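# Move boxes with repeated lot numbers onto the desk

## Task

Every cardboard box sits on a shelf above a label on the shelf edge giving its lot number. Find which lot numbers occur two or more times anywhere in the storeroom, and carry each box labelled with such a number onto the desk. At the finish those boxes must rest on the desk by themselves, not held there by the robot, and the robot must not have toppled or be left leaning.

## Robot and tools

ROBOT. A TidyBot++: a mobile base 0.54 m long, 0.50 m wide and 0.38 m tall on four powered casters, carrying one seven-joint arm with a two-finger gripper. The shoulder sits 0.12 m ahead of the base centre and 0.68 m off the floor. Two cameras: base_camera, fixed low on the front of the base (644x364 pixels), and wrist_camera, a fisheye on the hand looking along the fingers (644x476 pixels). The arm begins folded with the hand pointing down; folded, the hand pokes out up to 0.08 m beyond the base front and the elbow reaches 1.15 m high.

FRAMES. Base frame: origin on the floor below the base centre, x ahead, y to the left, z up. hand_pose is reported in this frame and marks the point midway between the finger pads; its own z axis runs out along the fingers and its y axis is the line the pads close along. Odometry frame: where the base frame was when the scene began.

execute_actions. Argument actions: a list holding a single action, or empty (empty just reports state and pictures). An action may contain base, joints, or both, plus optional speeds; the motions start together. base holds exactly one key, each a relative offset from where the base last measured itself, never a pose: translate_m in metres, straight ahead positive, -2 to 2; strafe_m in metres, leftward positive, -2 to 2; rotate_rad in radians, counter-clockwise seen from above positive, -6.3 to 6.3. joints is one dictionary for the single arm, keyed by name, every value an absolute target: joint_1_rad (any angle; positive is clockwise from above, opposite to rotate_rad), joint_2_rad shoulder -2.249 to 2.249, joint_3_rad any angle, joint_4_rad elbow -2.579 to 2.579, joint_5_rad any angle, joint_6_rad wrist -2.099 to 2.099, joint_7_rad any angle, all in radians; gripper_pos 0 (open, about 85 mm between pads) to 1 (closed), gap roughly 85 x (1 - gripper_pos) mm. Unbounded joints take the short way round, so turn them in steps under half a revolution. speeds caps a base motion for this action only: translate_m and strafe_m 0.05 to 0.5 m/s, rotate_rad 0.1 to 1.57 rad/s (defaults are the maxima). A base move needing over 8.667 s at its top speed, an unknown key or an out-of-range number makes the whole call refused with nothing moving. No action runs beyond 15 s. cameras: list of base_camera, wrist_camera or all; omitted or null gives both, [] gives none.

wait: seconds, 0 to 10; commands nothing and reports like an empty action. zoom_image: camera (base_camera or wrist_camera) and region [x0, y0, x1, y1] in pixels of that camera's latest full image, origin top-left, at most 504 by 504. read_manual: optional section, only "licences"; moves nothing. finished_scene: scene, the integer of the current scene; it ends that scene for good and reports success, so call it only once the boxes rest on the desk unaided.

ARM GEOMETRY. Upper arm 0.42 m, forearm 0.31 m, hand 0.31 m to the hand point. With joint_1_rad 0, joint_3_rad 3.14 and joint_5_rad 0 (near the start), the arm stays in the vertical plane of the base x axis. Angles from vertical, forward positive: upper arm = joint_2_rad; forearm = joint_2_rad - joint_4_rad; hand = that minus joint_6_rad. Reach ahead of the shoulder is the sum of length x sin(angle); height above it is the sum of length x cos(angle). From 3.14, raising joint_3_rad swings a forward-bent forearm to the right; raising joint_5_rad swings a bent hand right; with the hand down, raising joint_7_rad turns it counter-clockwise from above, and at 1.57 the fingers open left-right. A downward hand reaches at most about 0.94 m high, and only near the base. Closed fingertips sit about 20 mm beyond the hand point.

RESULT LINES. base_status and joint_status tell how each commanded motion ended: done; off_target (stopped short and may still push); contact_stop or time_out (target dropped, now holding). For the base, done only means the wheels turned the commanded amount, so a blocked base can say done while well short. joint command not followed with a cause line means a self-collision check withheld all arm targets; those joints show not_followed and may be retried on later actions. on_its_own lists motion you did not command. joint_positions gives readings; base_odometry is wheel-based and drifts a few centimetres and degrees over many moves; base_tilt in degrees, forward and right positive, has a fixed error near 1 degree. motor_effort is percent of maximum with the action's peak in brackets. gripper_pos at 1 reading done means nothing was grasped; off_target means an object stopped the fingers. ARM HIT flags a hard knock against the base or itself. MOTOR HOT warns from 60 C; OVER-TEMPERATURE FAULT means the arm sagged from heat, and joints then read limit_stop_at_motor_heat, so resend targets. Torque warnings appear at 56.7 N m (joints 1 to 4) and 29.4 N m (5 to 7); reaching 104.5 or 51.3 freezes the arm for 10 s and skips the rest of the call.

PRECISION. Friction leaves joints slightly off while reporting done, and resending an identical target does nothing; instead send last command + (wanted - read). The hand lands a centimetre or two from plan, further when stretched; trust the images. A held load makes the arm sag; never command a loaded joint to its current reading.

AVOID. Driving while the arm is snagged above about 0.8 m can topple the robot; sideways force on a raised hand can lift wheels; back off to straighten a lean. Do not drive the arm into shelves or the desk (torque faults), drop, slam or shove boxes, or leave anything balanced only by the gripper. Unlisted joints or base may keep pushing toward old targets. The robot keeps holding its last command while you deliberate, so avoid long pauses with a heavy box held out.

Each tool is called after "Call:" as name(argument=value, ...), one argument or row to a line, values as JSON.

## Session

Call:
execute_actions(
  actions=[],
)

Scene clock: 0.00 s.
base_odometry: x=+0.000 y=+0.000 heading=+0.000 (m, m, rad; odometry frame)
base_tilt: forward=-0.3 right=+0.2 (deg)
base_status: not commanded
joint_positions: joint_1_rad=+0.022 joint_2_rad=-0.343 joint_3_rad=+3.132 joint_4_rad=-2.503 joint_5_rad=-0.047 joint_6_rad=-0.924 joint_7_rad=+1.556 gripper_pos=+0.000
joint_status: not commanded
motor_effort: joint_1_rad=+0 joint_2_rad=-2 joint_3_rad=+1 joint_4_rad=+13 joint_5_rad=+0 joint_6_rad=+0 joint_7_rad=+0 (%)
hand_pose: x=+0.2570 y=+0.0109 z=+0.5928 quat_wxyz=(-0.017, +0.999, -0.027, +0.029) (m; base frame)
pictures: base_camera, wrist_camera
Images, in order (width x height): base_camera 644x364, wrist_camera 644x476.

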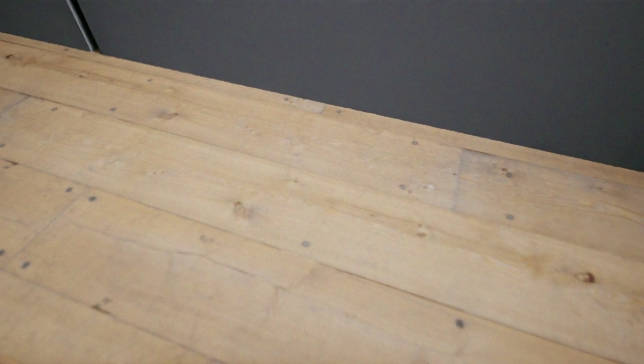

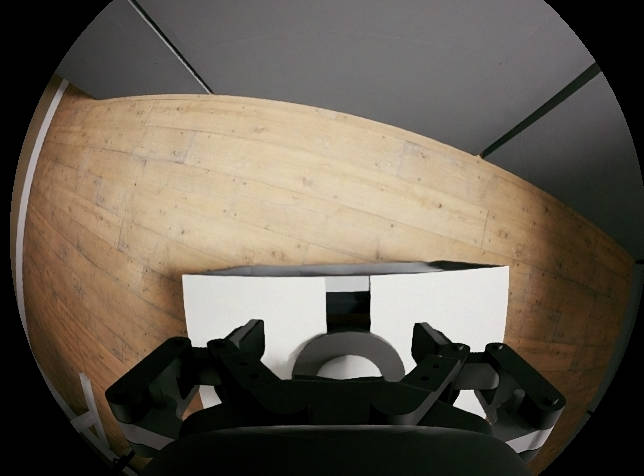

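Call:
execute_actions(
  actions=[
    {"joints": {"joint_1_rad": 0.0, "joint_2_rad": -0.6, "joint_3_rad": 3.14, "joint_4_rad": -1.2, "joint_5_rad": 0.0, "joint_6_rad": -1.2, "joint_7_rad": 1.57}},
  ],
  cameras=["wrist_camera"],
)

Scene clock: 3.00 s.
base_odometry: x=+0.000 y=+0.000 heading=+0.000 (m, m, rad; odometry frame)
base_tilt: forward=-0.3 right=+0.2 (deg)
base_status: not commanded
joint_positions: joint_1_rad=+0.022 joint_2_rad=-0.581 joint_3_rad=+3.132 joint_4_rad=-1.212 joint_5_rad=-0.022 joint_6_rad=-1.178 joint_7_rad=+1.556 gripper_pos=+0.000
joint_status: all done
motor_effort: joint_1_rad=+0(1) joint_2_rad=+4(5) joint_3_rad=+1(1) joint_4_rad=+15(19) joint_5_rad=+0(0) joint_6_rad=+8(8) joint_7_rad=+0(1) (%)
hand_pose: x=+0.3759 y=+0.0071 z=+1.2139 quat_wxyz=(-0.009, +0.786, -0.006, +0.618) (m; base frame)
pictures: wrist_camera
camera_calibration (this result's frames):
wrist_camera: T_world_to_cam=[[0.0288124, -0.999284, -0.0245368, 0.0311384], [-0.227449, 0.017349, -0.973635, 1.32765], [0.973364, 0.0336336, -0.226786, 0.0466211], [0, 0, 0, 1]] pos_world=[0.255696, 0.00651465, 1.30399]
Images, in order (width x height): wrist_camera 644x476.

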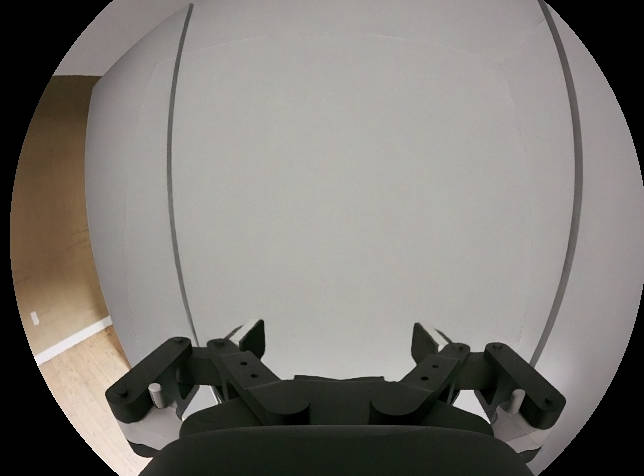

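Call:
execute_actions(
  actions=[
    {"joints": {"joint_1_rad": -2.0}},
  ],
  cameras=["wrist_camera"],
)

Call:
execute_actions(
  actions=[
    {"joints": {"joint_1_rad": -4.0}},
  ],
  cameras=["wrist_camera"],
)

Scene clock: 6.27 s.
base_odometry: x=+0.000 y=+0.000 heading=+0.000 (m, m, rad; odometry frame)
base_tilt: forward=-0.3 right=+0.2 (deg)
base_status: not commanded
joint_positions: joint_1_rad=-1.974 joint_2_rad=-0.581 joint_3_rad=+3.132 joint_4_rad=-1.212 joint_5_rad=-0.021 joint_6_rad=-1.178 joint_7_rad=+1.556 gripper_pos=+0.000
joint_status: all done
motor_effort: joint_1_rad=+0(1) joint_2_rad=+4(4) joint_3_rad=+1(2) joint_4_rad=+15(15) joint_5_rad=+0(1) joint_6_rad=+8(8) joint_7_rad=+0(0) (%)
hand_pose: x=+0.0068 y=+0.2312 z=+1.2139 quat_wxyz=(-0.524, +0.431, +0.657, +0.328) (m; base frame)
pictures: wrist_camera
camera_calibration (this result's frames):
wrist_camera: T_world_to_cam=[[0.898676, 0.437959, -0.0239575, -0.073157], [0.0784163, -0.214168, -0.973644, 1.29127], [-0.431547, 0.873112, -0.226811, 0.213843], [0, 0, 0, 1]] pos_world=[0.0567714, 0.121879, 1.30398]
Images, in order (width x height): wrist_camera 644x476.

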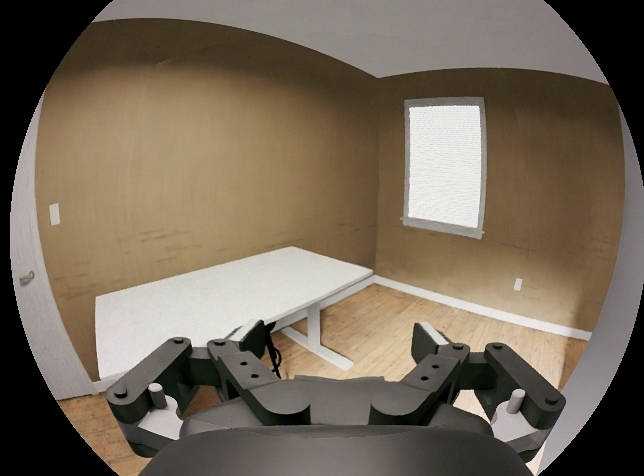

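Scene clock: 9.37 s.
base_odometry: x=+0.000 y=+0.000 heading=+0.000 (m, m, rad; odometry frame)
base_tilt: forward=-0.3 right=+0.2 (deg)
base_status: not commanded
joint_positions: joint_1_rad=-3.974 joint_2_rad=-0.581 joint_3_rad=+3.132 joint_4_rad=-1.212 joint_5_rad=-0.021 joint_6_rad=-1.178 joint_7_rad=+1.556 gripper_pos=+0.000
joint_status: all done
motor_effort: joint_1_rad=+0(1) joint_2_rad=+4(4) joint_3_rad=+1(1) joint_4_rad=+15(15) joint_5_rad=+1(1) joint_6_rad=+8(8) joint_7_rad=+0(0) (%)
hand_pose: x=-0.0445 y=-0.1983 z=+1.2139 quat_wxyz=(-0.559, -0.320, +0.718, -0.264) (m; base frame)
pictures: wrist_camera
camera_calibration (this result's frames):
wrist_camera: T_world_to_cam=[[-0.772216, 0.634908, -0.0239579, 0.125679], [0.16211, 0.160429, -0.973644, 1.28131], [-0.614331, -0.755747, -0.226811, 0.235594], [0, 0, 0, 1]] pos_world=[0.0340715, -0.107304, 1.30398]
Images, in order (width x height): wrist_camera 644x476.

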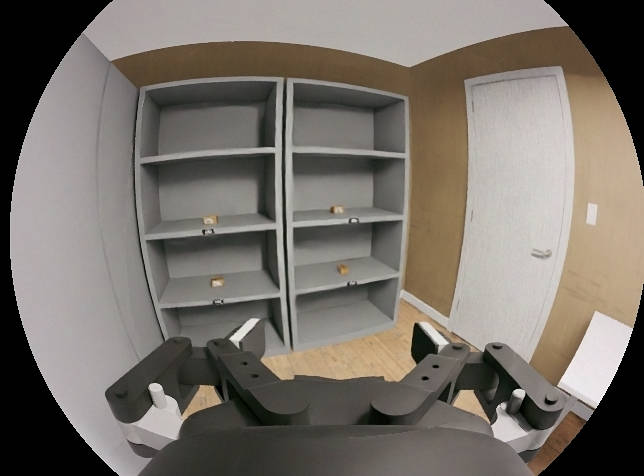

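Call:
zoom_image(
  camera="wrist_camera",
  region=[180, 195, 400, 320],
)

Region (180, 195, 400, 320) of wrist_camera's 644x476 image, scaled by 2.291; it fills the top 286 rows of this view, and the rest is white.

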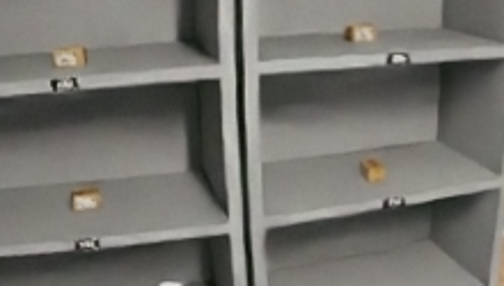

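Call:
execute_actions(
  actions=[
    {"base": {"rotate_rad": -1.899}, "joints": {"joint_1_rad": -6.3}},
  ],
  cameras=[],
)

Call:
execute_actions(
  actions=[
    {"base": {"translate_m": 0.75}, "joints": {"joint_2_rad": -0.6, "joint_4_rad": -2.5, "joint_6_rad": 0.15}},
  ],
)

Scene clock: 13.90 s.
base_odometry: x=+0.000 y=+0.000 heading=-1.899 (m, m, rad; odometry frame)
base_tilt: forward=-0.3 right=+0.2 (deg)
base_status: done
joint_positions: joint_1_rad=-6.274 joint_2_rad=-0.582 joint_3_rad=+3.132 joint_4_rad=-1.212 joint_5_rad=-0.021 joint_6_rad=-1.178 joint_7_rad=+1.556 gripper_pos=+0.000
joint_status: all done
motor_effort: joint_1_rad=+1(0) joint_2_rad=+4(7) joint_3_rad=+1(2) joint_4_rad=+15(15) joint_5_rad=+0(1) joint_6_rad=+8(8) joint_7_rad=+0(0) (%)
hand_pose: x=+0.3754 y=+0.0100 z=+1.2140 quat_wxyz=(+0.012, -0.786, +0.002, -0.618) (m; base frame)
pictures: none
No camera images: the call's "cameras" was empty. Leave "cameras" out to get every camera's image.

Scene clock: 16.77 s.
base_odometry: x=-0.242 y=-0.710 heading=-1.899 (m, m, rad; odometry frame)
base_tilt: forward=-0.3 right=+0.2 (deg)
base_status: done
joint_positions: joint_1_rad=-6.274 joint_2_rad=-0.598 joint_3_rad=+3.132 joint_4_rad=-2.485 joint_5_rad=-0.021 joint_6_rad=+0.130 joint_7_rad=+1.556 gripper_pos=+0.000
joint_status: all done
motor_effort: joint_1_rad=+1(0) joint_2_rad=-1(8) joint_3_rad=+1(2) joint_4_rad=+21(23) joint_5_rad=+1(1) joint_6_rad=+8(9) joint_7_rad=+0(0) (%)
hand_pose: x=+0.4868 y=+0.0013 z=+0.8741 quat_wxyz=(+0.008, -0.770, +0.013, -0.638) (m; base frame)
pictures: base_camera, wrist_camera
camera_calibration (this result's frames):
wrist_camera: T_world_to_cam=[[0.0180061, -0.999399, -0.0296106, 0.0234701], [-0.176612, 0.0259705, -0.983938, 1.00634], [0.984116, 0.0229465, -0.176039, -0.187795], [0, 0, 0, 1]] pos_world=[0.362121, 0.00163009, 0.957812]
Images, in order (width x height): base_camera 644x364, wrist_camera 644x476.

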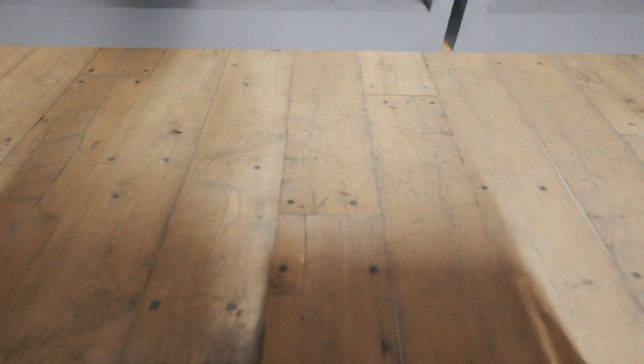

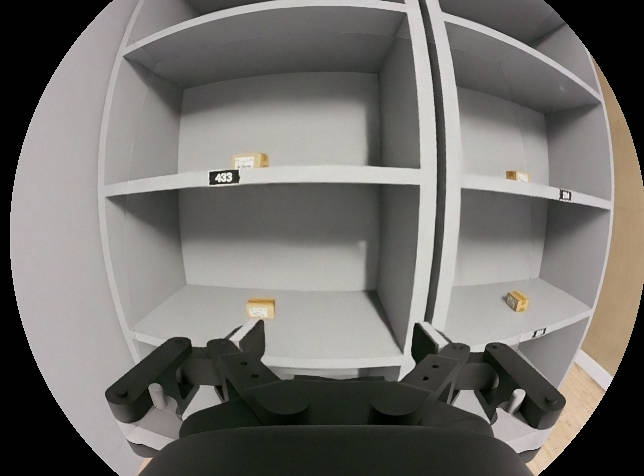

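Call:
execute_actions(
  actions=[
    {"base": {"strafe_m": -0.25}, "joints": {"joint_6_rad": -0.25}},
  ],
  cameras=["wrist_camera"],
)

Scene clock: 18.77 s.
base_odometry: x=-0.479 y=-0.629 heading=-1.899 (m, m, rad; odometry frame)
base_tilt: forward=-0.3 right=+0.2 (deg)
base_status: done
joint_positions: joint_1_rad=-6.274 joint_2_rad=-0.598 joint_3_rad=+3.134 joint_4_rad=-2.497 joint_5_rad=-0.021 joint_6_rad=-0.254 joint_7_rad=+1.556 gripper_pos=+0.000
joint_status: all done
motor_effort: joint_1_rad=+1(0) joint_2_rad=+0(0) joint_3_rad=+1(2) joint_4_rad=+20(22) joint_5_rad=+1(0) joint_6_rad=+7(9) joint_7_rad=+0(0) (%)
hand_pose: x=+0.4396 y=+0.0026 z=+0.7567 quat_wxyz=(+0.008, -0.880, +0.014, -0.474) (m; base frame)
pictures: wrist_camera
camera_calibration (this result's frames):
wrist_camera: T_world_to_cam=[[0.00840945, -0.9992, -0.0390943, 0.033552], [-0.542881, 0.0282705, -0.839334, 0.934103], [0.839767, 0.0282819, -0.542209, 0.178515], [0, 0, 0, 1]] pos_world=[0.356914, 0.00206889, 0.882128]
Images, in order (width x height): wrist_camera 644x476.

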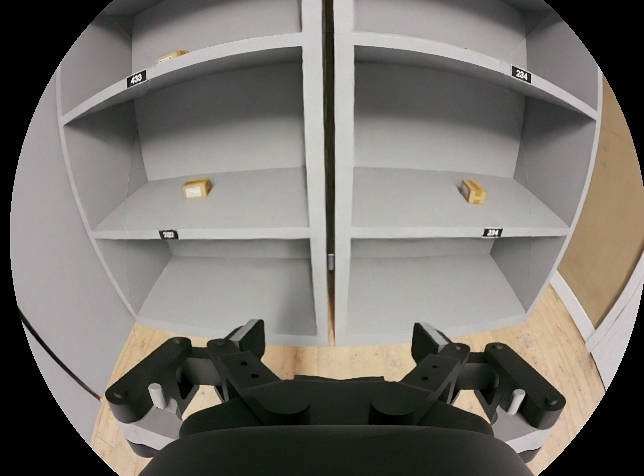

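Call:
zoom_image(
  camera="wrist_camera",
  region=[140, 170, 240, 250],
)

Call:
zoom_image(
  camera="wrist_camera",
  region=[440, 170, 540, 250],
)

Call:
zoom_image(
  camera="wrist_camera",
  region=[480, 40, 560, 100],
)

Region (140, 170, 240, 250) of wrist_camera's 644x476 image, scaled by 5.040; it fills the top 403 rows of this view, and the rest is white.

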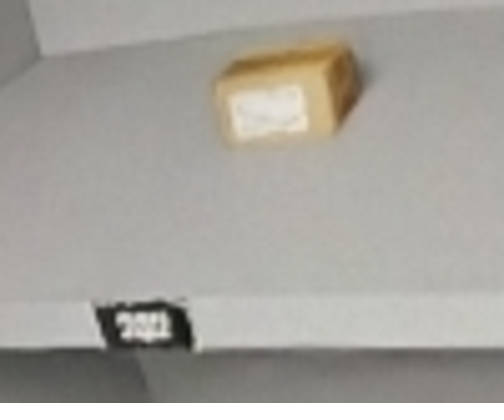

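Region (440, 170, 540, 250) of wrist_camera's 644x476 image, scaled by 5.040; it fills the top 403 rows of this view, and the rest is white.

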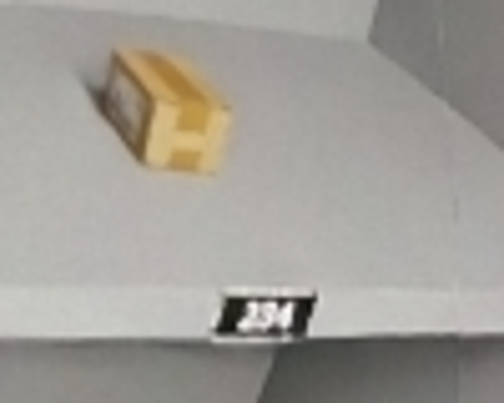

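Region (480, 40, 560, 100) of wrist_camera's 644x476 image, scaled by 6.300; it fills the top 378 rows of this view, and the rest is white.

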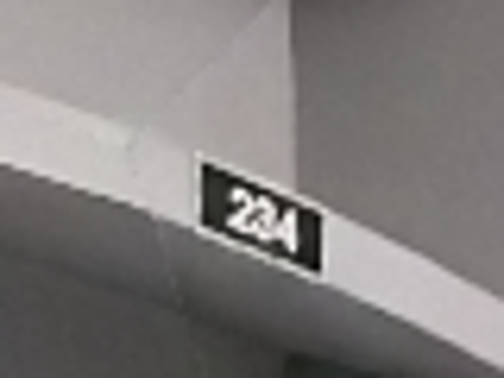

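Call:
execute_actions(
  actions=[
    {"joints": {"joint_1_rad": -6.85, "joint_2_rad": -0.2, "joint_6_rad": 0.3}},
  ],
  cameras=["wrist_camera"],
)

Scene clock: 21.00 s.
base_odometry: x=-0.479 y=-0.629 heading=-1.899 (m, m, rad; odometry frame)
base_tilt: forward=-0.3 right=+0.2 (deg)
base_status: not commanded
joint_positions: joint_1_rad=-6.825 joint_2_rad=-0.222 joint_3_rad=+3.134 joint_4_rad=-2.497 joint_5_rad=-0.021 joint_6_rad=+0.281 joint_7_rad=+1.556 gripper_pos=+0.000
joint_status: all done
motor_effort: joint_1_rad=+0(1) joint_2_rad=-11(11) joint_3_rad=+1(1) joint_4_rad=+17(20) joint_5_rad=+1(0) joint_6_rad=+8(8) joint_7_rad=+0(0) (%)
hand_pose: x=+0.4863 y=+0.2247 z=+0.7606 quat_wxyz=(+0.153, -0.813, -0.213, -0.520) (m; base frame)
pictures: wrist_camera
camera_calibration (this result's frames):
wrist_camera: T_world_to_cam=[[0.528518, -0.848204, -0.0349142, -0.0347831], [-0.358743, -0.185881, -0.914741, 0.972337], [0.769397, 0.495983, -0.402529, -0.0419518], [0, 0, 0, 1]] pos_world=[0.39948, 0.172043, 0.871335]
Images, in order (width x height): wrist_camera 644x476.

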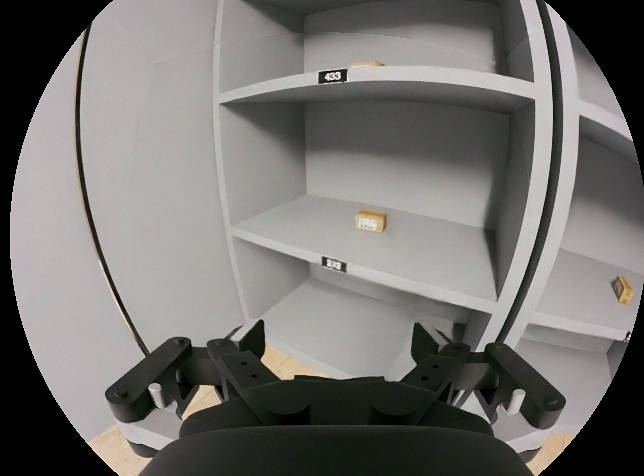

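Call:
zoom_image(
  camera="wrist_camera",
  region=[305, 245, 365, 285],
)

Region (305, 245, 365, 285) of wrist_camera's 644x476 image, scaled by 8.400.

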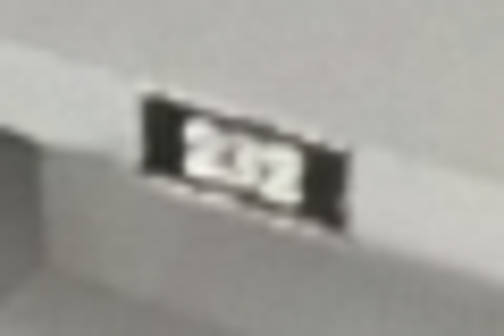

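Call:
execute_actions(
  actions=[
    {"joints": {"joint_2_rad": 0.58, "joint_4_rad": -2.29, "joint_6_rad": 0.79, "joint_5_rad": 0.03, "joint_7_rad": 1.59}},
  ],
  cameras=["wrist_camera"],
)

Scene clock: 24.33 s.
base_odometry: x=-0.479 y=-0.629 heading=-1.899 (m, m, rad; odometry frame)
base_tilt: forward=-0.3 right=+0.2 (deg)
base_status: not commanded
joint_positions: joint_1_rad=-6.825 joint_2_rad=+0.562 joint_3_rad=+3.134 joint_4_rad=-2.307 joint_5_rad=+0.008 joint_6_rad=+0.769 joint_7_rad=+1.566 gripper_pos=+0.000
joint_status: all done
motor_effort: joint_1_rad=+1(0) joint_2_rad=-30(31) joint_3_rad=+0(0) joint_4_rad=+9(17) joint_5_rad=+0(0) joint_6_rad=+7(8) joint_7_rad=+0(1) (%)
hand_pose: x=+0.6098 y=+0.3041 z=+0.5781 quat_wxyz=(+0.139, -0.835, -0.236, -0.478) (m; base frame)
pictures: wrist_camera
camera_calibration (this result's frames):
wrist_camera: T_world_to_cam=[[0.547768, -0.83647, -0.0163647, -0.0651381], [-0.42376, -0.26053, -0.867497, 0.899475], [0.721372, 0.482122, -0.497173, -0.161656], [0, 0, 0, 1]] pos_world=[0.533456, 0.257793, 0.698856]
Images, in order (width x height): wrist_camera 644x476.

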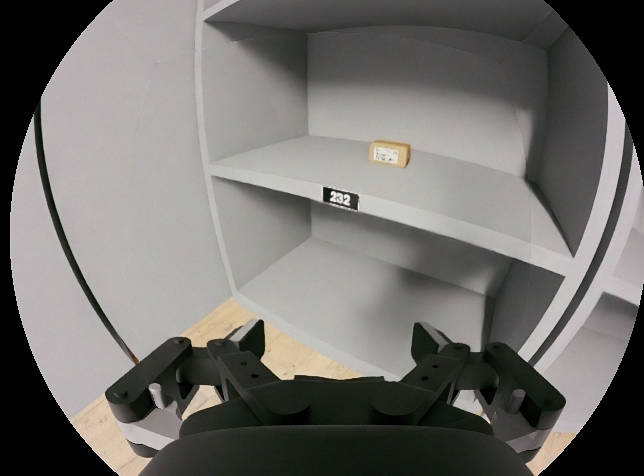

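Call:
execute_actions(
  actions=[
    {"base": {"strafe_m": -0.43}, "joints": {"joint_1_rad": -6.26, "joint_2_rad": 0.5}},
  ],
)

Scene clock: 27.10 s.
base_odometry: x=-0.887 y=-0.491 heading=-1.899 (m, m, rad; odometry frame)
base_tilt: forward=-0.3 right=+0.2 (deg)
base_status: done
joint_positions: joint_1_rad=-6.273 joint_2_rad=+0.526 joint_3_rad=+3.142 joint_4_rad=-2.304 joint_5_rad=+0.012 joint_6_rad=+0.770 joint_7_rad=+1.566 gripper_pos=+0.000
joint_status: all done
motor_effort: joint_1_rad=+1(3) joint_2_rad=-30(32) joint_3_rad=+0(3) joint_4_rad=+9(9) joint_5_rad=+1(1) joint_6_rad=+7(8) joint_7_rad=+0(0) (%)
hand_pose: x=+0.7013 y=-0.0020 z=+0.6001 quat_wxyz=(+0.000, -0.857, +0.000, -0.515) (m; base frame)
pictures: base_camera, wrist_camera
camera_calibration (this result's frames):
wrist_camera: T_world_to_cam=[[0.0258606, -0.999621, -0.00938852, -0.00937254], [-0.462669, -0.00364315, -0.886523, 0.916795], [0.886154, 0.0272698, -0.462588, -0.206387], [0, 0, 0, 1]] pos_world=[0.607306, -0.000400836, 0.7172]
Images, in order (width x height): base_camera 644x364, wrist_camera 644x476.

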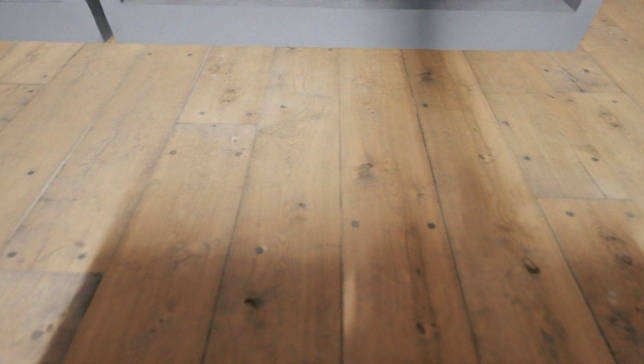

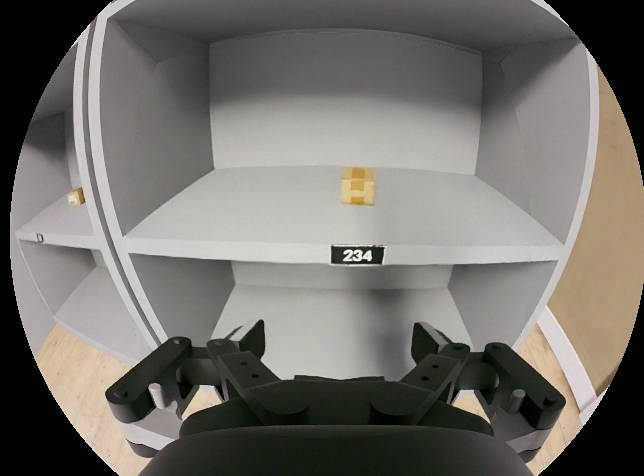

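Call:
execute_actions(
  actions=[
    {"base": {"strafe_m": -0.035}},
  ],
  cameras=[],
)

Call:
execute_actions(
  actions=[
    {"base": {"translate_m": 0.27}},
  ],
)

Scene clock: 28.63 s.
base_odometry: x=-0.920 y=-0.480 heading=-1.899 (m, m, rad; odometry frame)
base_tilt: forward=-0.3 right=+0.2 (deg)
base_status: done
joint_positions: joint_1_rad=-6.266 joint_2_rad=+0.526 joint_3_rad=+3.142 joint_4_rad=-2.304 joint_5_rad=+0.012 joint_6_rad=+0.770 joint_7_rad=+1.566 gripper_pos=+0.000
joint_status: not commanded
motor_effort: joint_1_rad=+0(3) joint_2_rad=-30(30) joint_3_rad=+0(2) joint_4_rad=+10(9) joint_5_rad=+0(1) joint_6_rad=+8(8) joint_7_rad=+0(0) (%)
hand_pose: x=+0.7013 y=-0.0061 z=+0.6001 quat_wxyz=(-0.002, -0.857, +0.003, -0.515) (m; base frame)
pictures: none
No camera images: the call's "cameras" was empty. Leave "cameras" out to get every camera's image.

Scene clock: 30.47 s.
base_odometry: x=-1.007 y=-0.735 heading=-1.899 (m, m, rad; odometry frame)
base_tilt: forward=-0.3 right=+0.2 (deg)
base_status: done
joint_positions: joint_1_rad=-6.266 joint_2_rad=+0.522 joint_3_rad=+3.142 joint_4_rad=-2.297 joint_5_rad=+0.012 joint_6_rad=+0.771 joint_7_rad=+1.566 gripper_pos=+0.000
joint_status: not commanded
motor_effort: joint_1_rad=+1(1) joint_2_rad=-30(32) joint_3_rad=+0(0) joint_4_rad=+9(11) joint_5_rad=+0(1) joint_6_rad=+8(8) joint_7_rad=+0(0) (%)
hand_pose: x=+0.7048 y=-0.0061 z=+0.6056 quat_wxyz=(-0.002, -0.854, +0.003, -0.520) (m; base frame)
pictures: base_camera, wrist_camera
camera_calibration (this result's frames):
wrist_camera: T_world_to_cam=[[0.0189739, -0.999781, -0.00884922, -0.00903542], [-0.451425, -0.000669218, -0.892309, 0.918886], [0.892107, 0.0209254, -0.451339, -0.217919], [0, 0, 0, 1]] pos_world=[0.609387, -0.00385847, 0.721494]
Images, in order (width x height): base_camera 644x364, wrist_camera 644x476.

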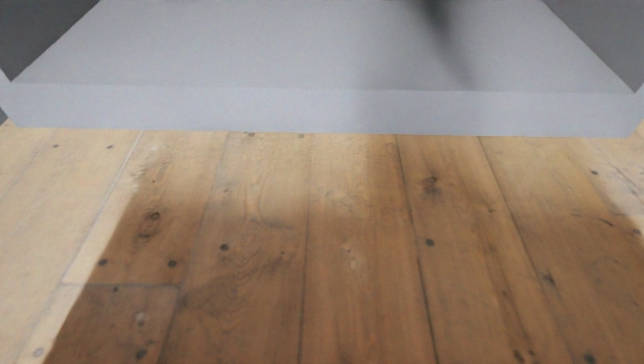

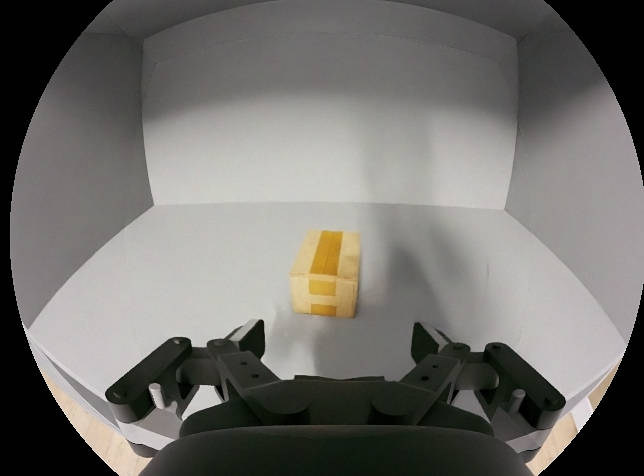

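Call:
execute_actions(
  actions=[
    {"base": {"translate_m": 0.05}, "joints": {"joint_1_rad": -6.305, "joint_2_rad": 0.595}},
  ],
  cameras=["wrist_camera"],
)

Scene clock: 32.17 s.
base_odometry: x=-1.023 y=-0.783 heading=-1.899 (m, m, rad; odometry frame)
base_tilt: forward=-0.3 right=+0.2 (deg)
base_status: done
joint_positions: joint_1_rad=-6.283 joint_2_rad=+0.587 joint_3_rad=+3.142 joint_4_rad=-2.295 joint_5_rad=+0.012 joint_6_rad=+0.772 joint_7_rad=+1.566 gripper_pos=+0.000
joint_status: all done
motor_effort: joint_1_rad=+0(1) joint_2_rad=-31(33) joint_3_rad=+0(0) joint_4_rad=+8(11) joint_5_rad=+0(1) joint_6_rad=+7(8) joint_7_rad=+0(0) (%)
hand_pose: x=+0.6997 y=+0.0038 z=+0.5684 quat_wxyz=(+0.003, -0.870, -0.004, -0.493) (m; base frame)
pictures: wrist_camera
camera_calibration (this result's frames):
wrist_camera: T_world_to_cam=[[0.0352573, -0.999317, -0.0111028, -0.00947042], [-0.506366, -0.00828501, -0.862279, 0.904825], [0.861598, 0.0360237, -0.506312, -0.177759], [0, 0, 0, 1]] pos_world=[0.611663, 0.00443609, 0.690105]
Images, in order (width x height): wrist_camera 644x476.

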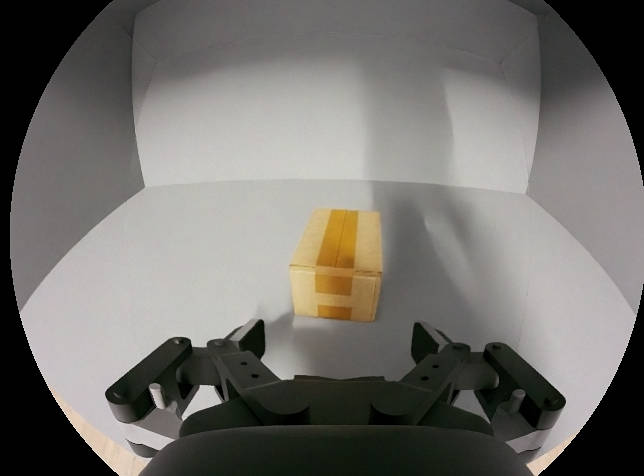

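Call:
execute_actions(
  actions=[
    {"base": {"translate_m": 0.08}, "speeds": {"translate_m": 0.15}},
  ],
  cameras=["wrist_camera"],
)

Scene clock: 33.70 s.
base_odometry: x=-1.049 y=-0.859 heading=-1.900 (m, m, rad; odometry frame)
base_tilt: forward=-0.3 right=+0.2 (deg)
base_status: done
joint_positions: joint_1_rad=-6.283 joint_2_rad=+0.587 joint_3_rad=+3.142 joint_4_rad=-2.295 joint_5_rad=+0.012 joint_6_rad=+0.772 joint_7_rad=+1.566 gripper_pos=+0.000
joint_status: not commanded
motor_effort: joint_1_rad=+1(0) joint_2_rad=-31(33) joint_3_rad=+0(1) joint_4_rad=+8(10) joint_5_rad=+0(0) joint_6_rad=+7(8) joint_7_rad=+0(0) (%)
hand_pose: x=+0.6999 y=+0.0038 z=+0.5686 quat_wxyz=(+0.003, -0.870, -0.004, -0.493) (m; base frame)
pictures: wrist_camera
camera_calibration (this result's frames):
wrist_camera: T_world_to_cam=[[0.0352648, -0.999317, -0.0110867, -0.0094878], [-0.50588, -0.0082824, -0.862564, 0.904878], [0.861883, 0.0360267, -0.505826, -0.178292], [0, 0, 0, 1]] pos_world=[0.611761, 0.00443651, 0.690226]
Images, in order (width x height): wrist_camera 644x476.

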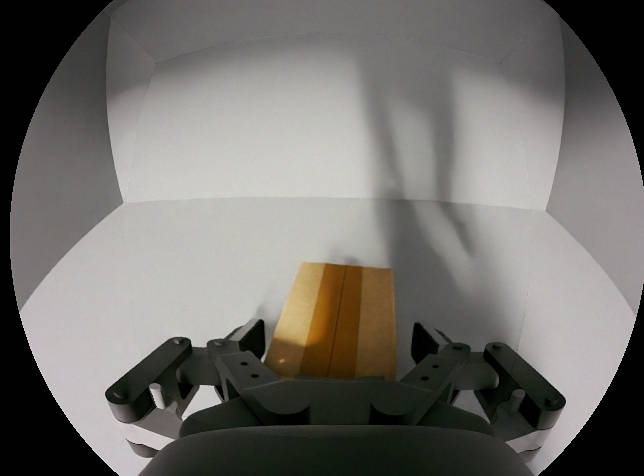

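Call:
execute_actions(
  actions=[
    {"joints": {"gripper_pos": 1.0}},
  ],
  cameras=["wrist_camera"],
)

Scene clock: 34.90 s.
base_odometry: x=-1.049 y=-0.859 heading=-1.900 (m, m, rad; odometry frame)
base_tilt: forward=-0.3 right=+0.2 (deg)
base_status: not commanded
joint_positions: joint_1_rad=-6.283 joint_2_rad=+0.587 joint_3_rad=+3.142 joint_4_rad=-2.295 joint_5_rad=+0.012 joint_6_rad=+0.775 joint_7_rad=+1.567 gripper_pos=+0.346
joint_status: gripper_pos off_target (ended at +0.346, target +1.000)
motor_effort: joint_1_rad=+1(0) joint_2_rad=-32(31) joint_3_rad=+0(0) joint_4_rad=+9(9) joint_5_rad=+0(0) joint_6_rad=+8(8) joint_7_rad=+0(0) (%)
hand_pose: x=+0.7003 y=+0.0038 z=+0.5693 quat_wxyz=(+0.002, -0.869, -0.004, -0.494) (m; base frame)
pictures: wrist_camera
camera_calibration (this result's frames):
wrist_camera: T_world_to_cam=[[0.0356025, -0.999311, -0.0105195, -0.0100472], [-0.503436, -0.00884098, -0.863988, 0.904856], [0.863299, 0.036056, -0.503403, -0.180671], [0, 0, 0, 1]] pos_world=[0.611867, 0.00447381, 0.690729]
Images, in order (width x height): wrist_camera 644x476.

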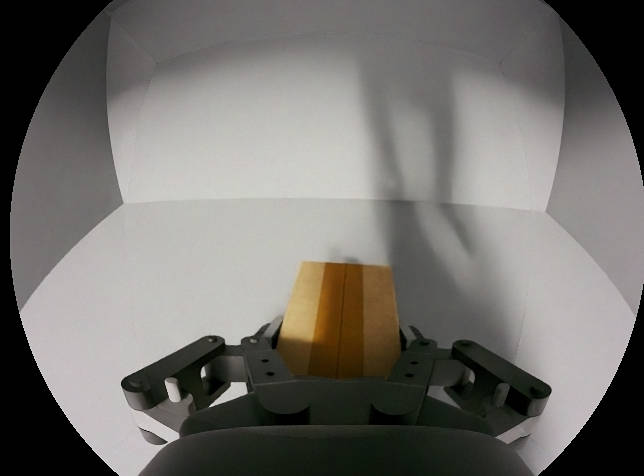

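Call:
execute_actions(
  actions=[
    {"joints": {"joint_2_rad": 0.48}},
  ],
  cameras=[],
)

Call:
execute_actions(
  actions=[
    {"base": {"translate_m": -0.36}},
  ],
  cameras=["wrist_camera"],
)

Scene clock: 36.77 s.
base_odometry: x=-1.049 y=-0.859 heading=-1.900 (m, m, rad; odometry frame)
base_tilt: forward=-0.3 right=+0.2 (deg)
base_status: not commanded
joint_positions: joint_1_rad=-6.283 joint_2_rad=+0.498 joint_3_rad=+3.142 joint_4_rad=-2.295 joint_5_rad=+0.012 joint_6_rad=+0.775 joint_7_rad=+1.567 gripper_pos=+0.346
joint_status: all done
motor_effort: joint_1_rad=+1(0) joint_2_rad=-31(33) joint_3_rad=+0(0) joint_4_rad=+11(11) joint_5_rad=+0(0) joint_6_rad=+9(9) joint_7_rad=+0(0) (%)
hand_pose: x=+0.7080 y=+0.0038 z=+0.6211 quat_wxyz=(+0.002, -0.846, -0.004, -0.532) (m; base frame)
pictures: none
No camera images: the call's "cameras" was empty. Leave "cameras" out to get every camera's image.

Scene clock: 38.90 s.
base_odometry: x=-0.933 y=-0.518 heading=-1.899 (m, m, rad; odometry frame)
base_tilt: forward=-0.3 right=+0.2 (deg)
base_status: done
joint_positions: joint_1_rad=-6.285 joint_2_rad=+0.497 joint_3_rad=+3.142 joint_4_rad=-2.295 joint_5_rad=+0.013 joint_6_rad=+0.775 joint_7_rad=+1.567 gripper_pos=+0.346
joint_status: not commanded
motor_effort: joint_1_rad=+1(2) joint_2_rad=-30(33) joint_3_rad=+0(1) joint_4_rad=+11(12) joint_5_rad=+1(0) joint_6_rad=+9(9) joint_7_rad=+0(0) (%)
hand_pose: x=+0.7080 y=+0.0050 z=+0.6218 quat_wxyz=(+0.003, -0.846, -0.005, -0.533) (m; base frame)
pictures: wrist_camera
camera_calibration (this result's frames):
wrist_camera: T_world_to_cam=[[0.0385306, -0.999232, -0.00715631, -0.0127881], [-0.424097, -0.00986783, -0.905563, 0.923763], [0.904797, 0.0379269, -0.424152, -0.239598], [0, 0, 0, 1]] pos_world=[0.609046, 0.00542448, 0.734808]
Images, in order (width x height): wrist_camera 644x476.

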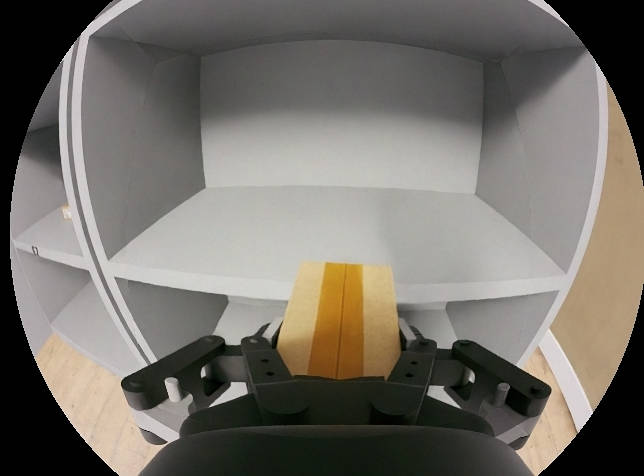

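Call:
execute_actions(
  actions=[
    {"base": {"rotate_rad": 3.4}, "joints": {"joint_1_rad": -6.283, "joint_2_rad": -0.38, "joint_4_rad": -1.97, "joint_6_rad": -0.5}, "speeds": {"rotate_rad": 1.3}},
  ],
)

Scene clock: 42.80 s.
base_odometry: x=-0.933 y=-0.518 heading=+1.500 (m, m, rad; odometry frame)
base_tilt: forward=-0.3 right=+0.2 (deg)
base_status: done
joint_positions: joint_1_rad=-6.285 joint_2_rad=-0.354 joint_3_rad=+3.141 joint_4_rad=-1.991 joint_5_rad=+0.013 joint_6_rad=-0.484 joint_7_rad=+1.567 gripper_pos=+0.346
joint_status: all done
motor_effort: joint_1_rad=+1(3) joint_2_rad=-10(32) joint_3_rad=+1(2) joint_4_rad=+22(23) joint_5_rad=+1(1) joint_6_rad=+8(9) joint_7_rad=+0(0) (%)
hand_pose: x=+0.5522 y=+0.0006 z=+0.8933 quat_wxyz=(-0.004, -0.872, -0.003, -0.489) (m; base frame)
pictures: base_camera, wrist_camera
camera_calibration (this result's frames):
wrist_camera: T_world_to_cam=[[0.0269667, -0.999636, -0.00104296, -0.00829568], [-0.514958, -0.0129975, -0.857117, 1.11035], [0.856791, 0.0236507, -0.515121, 0.12447], [0, 0, 0, 1]] pos_world=[0.46536, 0.00319527, 1.01581]
Images, in order (width x height): base_camera 644x364, wrist_camera 644x476.

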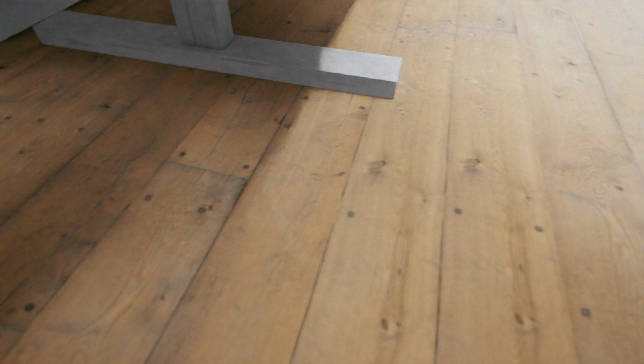

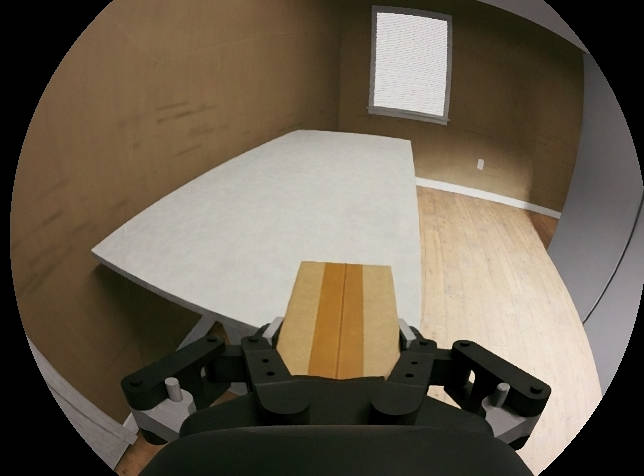

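Call:
execute_actions(
  actions=[
    {"joints": {"joint_1_rad": -6.5, "joint_2_rad": 0.49, "joint_4_rad": -1.38, "joint_6_rad": -0.21}},
  ],
  cameras=["wrist_camera"],
)

Scene clock: 46.60 s.
base_odometry: x=-0.933 y=-0.518 heading=+1.500 (m, m, rad; odometry frame)
base_tilt: forward=-0.3 right=+0.2 (deg)
base_status: not commanded
joint_positions: joint_1_rad=-6.475 joint_2_rad=+0.485 joint_3_rad=+3.141 joint_4_rad=-1.403 joint_5_rad=+0.013 joint_6_rad=-0.236 joint_7_rad=+1.567 gripper_pos=+0.346
joint_status: all done
motor_effort: joint_1_rad=+1(1) joint_2_rad=-40(42) joint_3_rad=+0(0) joint_4_rad=+21(22) joint_5_rad=+1(1) joint_6_rad=+8(9) joint_7_rad=+0(0) (%)
hand_pose: x=+0.8646 y=+0.1456 z=+0.7926 quat_wxyz=(+0.044, -0.869, -0.087, -0.485) (m; base frame)
pictures: wrist_camera
camera_calibration (this result's frames):
wrist_camera: T_world_to_cam=[[0.218325, -0.975873, -0.00245128, -0.0396431], [-0.505906, -0.111034, -0.855413, 1.1919], [0.834502, 0.187998, -0.517941, -0.200911], [0, 0, 0, 1]] pos_world=[0.779303, 0.131426, 0.915406]
Images, in order (width x height): wrist_camera 644x476.

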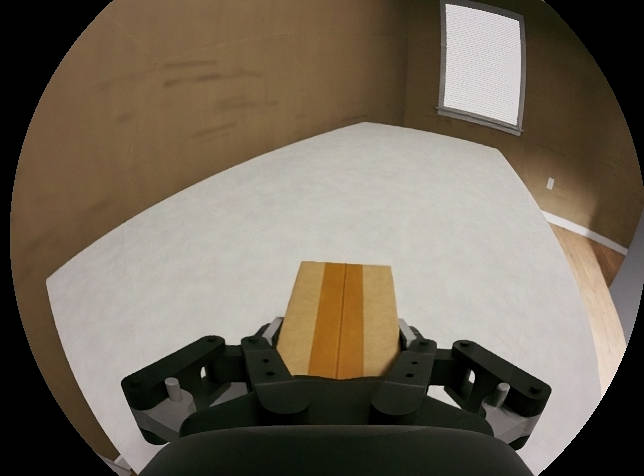

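Call:
execute_actions(
  actions=[
    {"joints": {"joint_2_rad": 0.545, "joint_6_rad": -0.15}},
  ],
  cameras=["wrist_camera"],
)

Scene clock: 48.03 s.
base_odometry: x=-0.933 y=-0.518 heading=+1.500 (m, m, rad; odometry frame)
base_tilt: forward=-0.3 right=+0.2 (deg)
base_status: not commanded
joint_positions: joint_1_rad=-6.475 joint_2_rad=+0.535 joint_3_rad=+3.141 joint_4_rad=-1.399 joint_5_rad=+0.013 joint_6_rad=-0.172 joint_7_rad=+1.567 gripper_pos=+0.346
joint_status: all done
motor_effort: joint_1_rad=+0(0) joint_2_rad=-42(44) joint_3_rad=+0(0) joint_4_rad=+21(21) joint_5_rad=+0(1) joint_6_rad=+8(9) joint_7_rad=+0(0) (%)
hand_pose: x=+0.8806 y=+0.1490 z=+0.7731 quat_wxyz=(+0.045, -0.865, -0.087, -0.493) (m; base frame)
pictures: wrist_camera
camera_calibration (this result's frames):
wrist_camera: T_world_to_cam=[[0.219082, -0.975704, -0.0022812, -0.0407326], [-0.491499, -0.10834, -0.864113, 1.17732], [0.842871, 0.190433, -0.503293, -0.244051], [0, 0, 0, 1]] pos_world=[0.793277, 0.134282, 0.894411]
Images, in order (width x height): wrist_camera 644x476.

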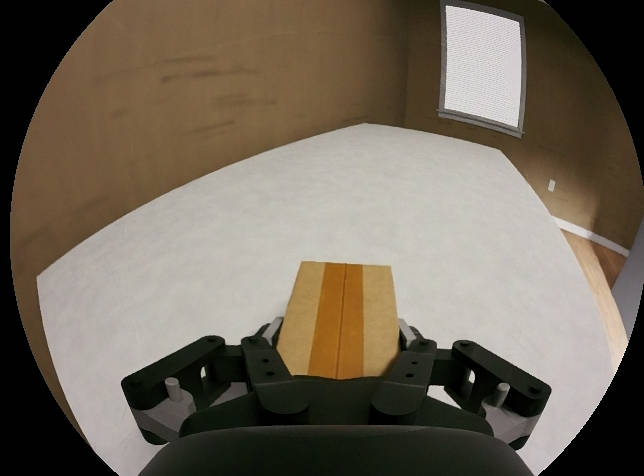

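Call:
execute_actions(
  actions=[
    {"joints": {"joint_2_rad": 0.58, "joint_6_rad": -0.13}},
  ],
  cameras=[],
)

Scene clock: 48.97 s.
base_odometry: x=-0.933 y=-0.518 heading=+1.500 (m, m, rad; odometry frame)
base_tilt: forward=-0.3 right=+0.2 (deg)
base_status: not commanded
joint_positions: joint_1_rad=-6.475 joint_2_rad=+0.561 joint_3_rad=+3.141 joint_4_rad=-1.398 joint_5_rad=+0.013 joint_6_rad=-0.151 joint_7_rad=+1.567 gripper_pos=+0.346
joint_status: all done
motor_effort: joint_1_rad=+0(1) joint_2_rad=-42(44) joint_3_rad=+0(0) joint_4_rad=+20(21) joint_5_rad=+0(0) joint_6_rad=+8(8) joint_7_rad=+0(1) (%)
hand_pose: x=+0.8865 y=+0.1502 z=+0.7593 quat_wxyz=(+0.045, -0.865, -0.087, -0.491) (m; base frame)
pictures: none
No camera images: the call's "cameras" was empty. Leave "cameras" out to get every camera's image.

Call:
execute_actions(
  actions=[
    {"joints": {"joint_2_rad": 0.605}},
  ],
  cameras=["wrist_camera"],
)

Scene clock: 49.70 s.
base_odometry: x=-0.933 y=-0.518 heading=+1.500 (m, m, rad; odometry frame)
base_tilt: forward=-0.3 right=+0.2 (deg)
base_status: not commanded
joint_positions: joint_1_rad=-6.475 joint_2_rad=+0.568 joint_3_rad=+3.141 joint_4_rad=-1.390 joint_5_rad=+0.013 joint_6_rad=-0.148 joint_7_rad=+1.567 gripper_pos=+0.346
joint_status: all done
motor_effort: joint_1_rad=+0(0) joint_2_rad=-39(42) joint_3_rad=+0(0) joint_4_rad=+19(21) joint_5_rad=+0(1) joint_6_rad=+7(8) joint_7_rad=+0(0) (%)
hand_pose: x=+0.8895 y=+0.1508 z=+0.7590 quat_wxyz=(+0.045, -0.865, -0.087, -0.493) (m; base frame)
pictures: wrist_camera
camera_calibration (this result's frames):
wrist_camera: T_world_to_cam=[[0.219353, -0.975643, -0.00240084, -0.0410965], [-0.490905, -0.108242, -0.864463, 1.16952], [0.843147, 0.190801, -0.502691, -0.259778], [0, 0, 0, 1]] pos_world=[0.802168, 0.136062, 0.880318]
Images, in order (width x height): wrist_camera 644x476.

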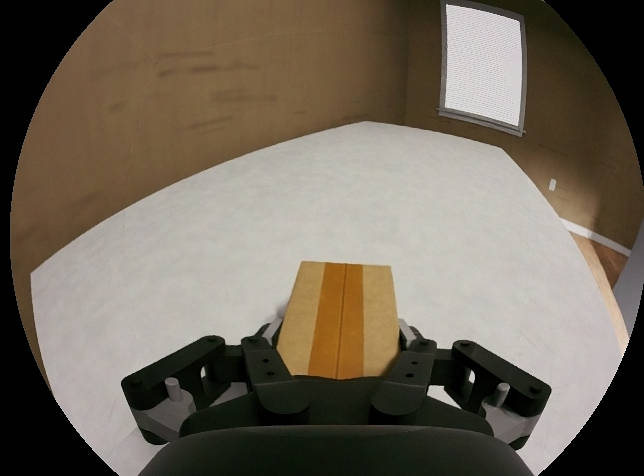

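Call:
execute_actions(
  actions=[
    {"joints": {"joint_2_rad": 0.565, "gripper_pos": 0.0}},
  ],
  cameras=[],
)

Scene clock: 51.03 s.
base_odometry: x=-0.933 y=-0.518 heading=+1.500 (m, m, rad; odometry frame)
base_tilt: forward=-0.3 right=+0.2 (deg)
base_status: not commanded
joint_positions: joint_1_rad=-6.475 joint_2_rad=+0.567 joint_3_rad=+3.141 joint_4_rad=-1.390 joint_5_rad=+0.013 joint_6_rad=-0.148 joint_7_rad=+1.567 gripper_pos=+0.000
joint_status: all done
motor_effort: joint_1_rad=+0(1) joint_2_rad=-41(43) joint_3_rad=+0(0) joint_4_rad=+19(20) joint_5_rad=+1(1) joint_6_rad=+7(8) joint_7_rad=+0(0) (%)
hand_pose: x=+0.8895 y=+0.1508 z=+0.7594 quat_wxyz=(+0.045, -0.864, -0.087, -0.493) (m; base frame)
pictures: none
No camera images: the call's "cameras" was empty. Leave "cameras" out to get every camera's image.

Call:
execute_actions(
  actions=[
    {"joints": {"joint_2_rad": 0.3}},
  ],
  cameras=["wrist_camera"],
)

Call:
execute_actions(
  actions=[
    {"base": {"rotate_rad": -3.4}, "joints": {"joint_1_rad": -6.26, "joint_2_rad": 0.03, "joint_4_rad": -1.13, "joint_6_rad": -0.92}},
  ],
)

Scene clock: 52.90 s.
base_odometry: x=-0.933 y=-0.518 heading=+1.500 (m, m, rad; odometry frame)
base_tilt: forward=-0.3 right=+0.2 (deg)
base_status: not commanded
joint_positions: joint_1_rad=-6.475 joint_2_rad=+0.296 joint_3_rad=+3.141 joint_4_rad=-1.384 joint_5_rad=+0.013 joint_6_rad=-0.146 joint_7_rad=+1.567 gripper_pos=+0.000
joint_status: all done
motor_effort: joint_1_rad=+1(0) joint_2_rad=-34(45) joint_3_rad=+0(0) joint_4_rad=+21(22) joint_5_rad=+1(0) joint_6_rad=+9(9) joint_7_rad=+0(0) (%)
hand_pose: x=+0.8416 y=+0.1415 z=+0.9714 quat_wxyz=(+0.055, -0.787, -0.079, -0.609) (m; base frame)
pictures: wrist_camera
camera_calibration (this result's frames):
wrist_camera: T_world_to_cam=[[0.218896, -0.975731, 0.00584936, -0.0467531], [-0.237338, -0.0590575, -0.96963, 1.21032], [0.946443, 0.21086, -0.244506, -0.451422], [0, 0, 0, 1]] pos_world=[0.724735, 0.121047, 1.06346]
Images, in order (width x height): wrist_camera 644x476.

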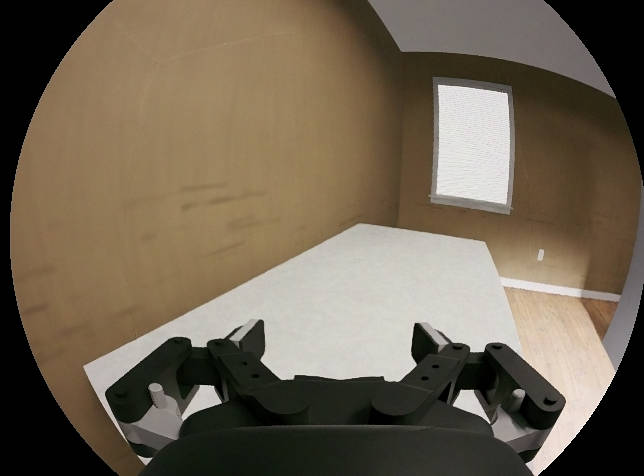

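Scene clock: 56.53 s.
base_odometry: x=-0.933 y=-0.518 heading=-1.900 (m, m, rad; odometry frame)
base_tilt: forward=-0.3 right=+0.2 (deg)
base_status: done
joint_positions: joint_1_rad=-6.265 joint_2_rad=+0.038 joint_3_rad=+3.140 joint_4_rad=-1.138 joint_5_rad=+0.016 joint_6_rad=-0.904 joint_7_rad=+1.567 gripper_pos=+0.000
joint_status: all done
motor_effort: joint_1_rad=+0(6) joint_2_rad=-23(38) joint_3_rad=+0(4) joint_4_rad=+19(22) joint_5_rad=+0(1) joint_6_rad=+8(8) joint_7_rad=+0(0) (%)
hand_pose: x=+0.6967 y=-0.0118 z=+1.0715 quat_wxyz=(-0.011, -0.862, +0.008, -0.506) (m; base frame)
pictures: base_camera, wrist_camera
camera_calibration (this result's frames):
wrist_camera: T_world_to_cam=[[0.00220657, -0.999997, 0.00136043, -0.00972736], [-0.479999, -0.00225262, -0.877266, 1.33471], [0.877266, 0.00128274, -0.480002, 0.0406017], [0, 0, 0, 1]] pos_world=[0.605061, -0.00677282, 1.1904]
Images, in order (width x height): base_camera 644x364, wrist_camera 644x476.

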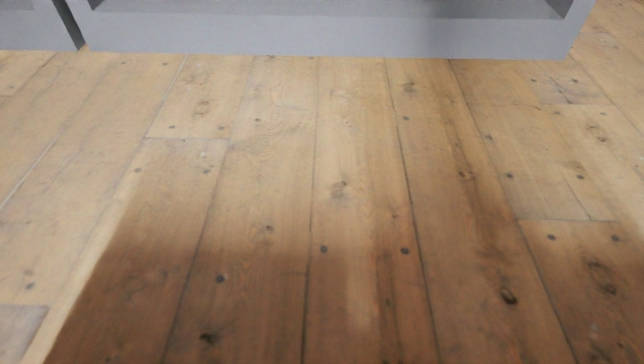

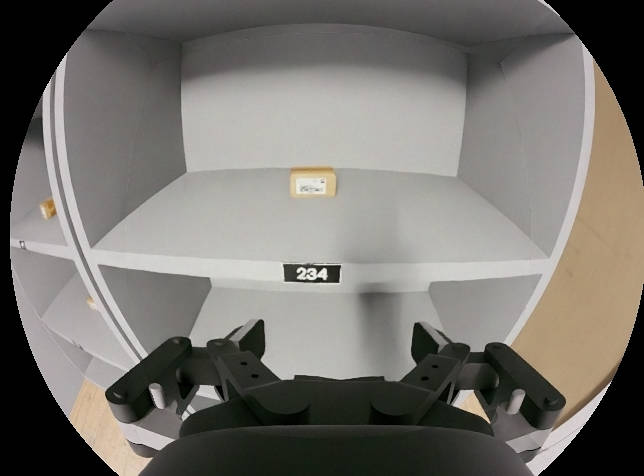

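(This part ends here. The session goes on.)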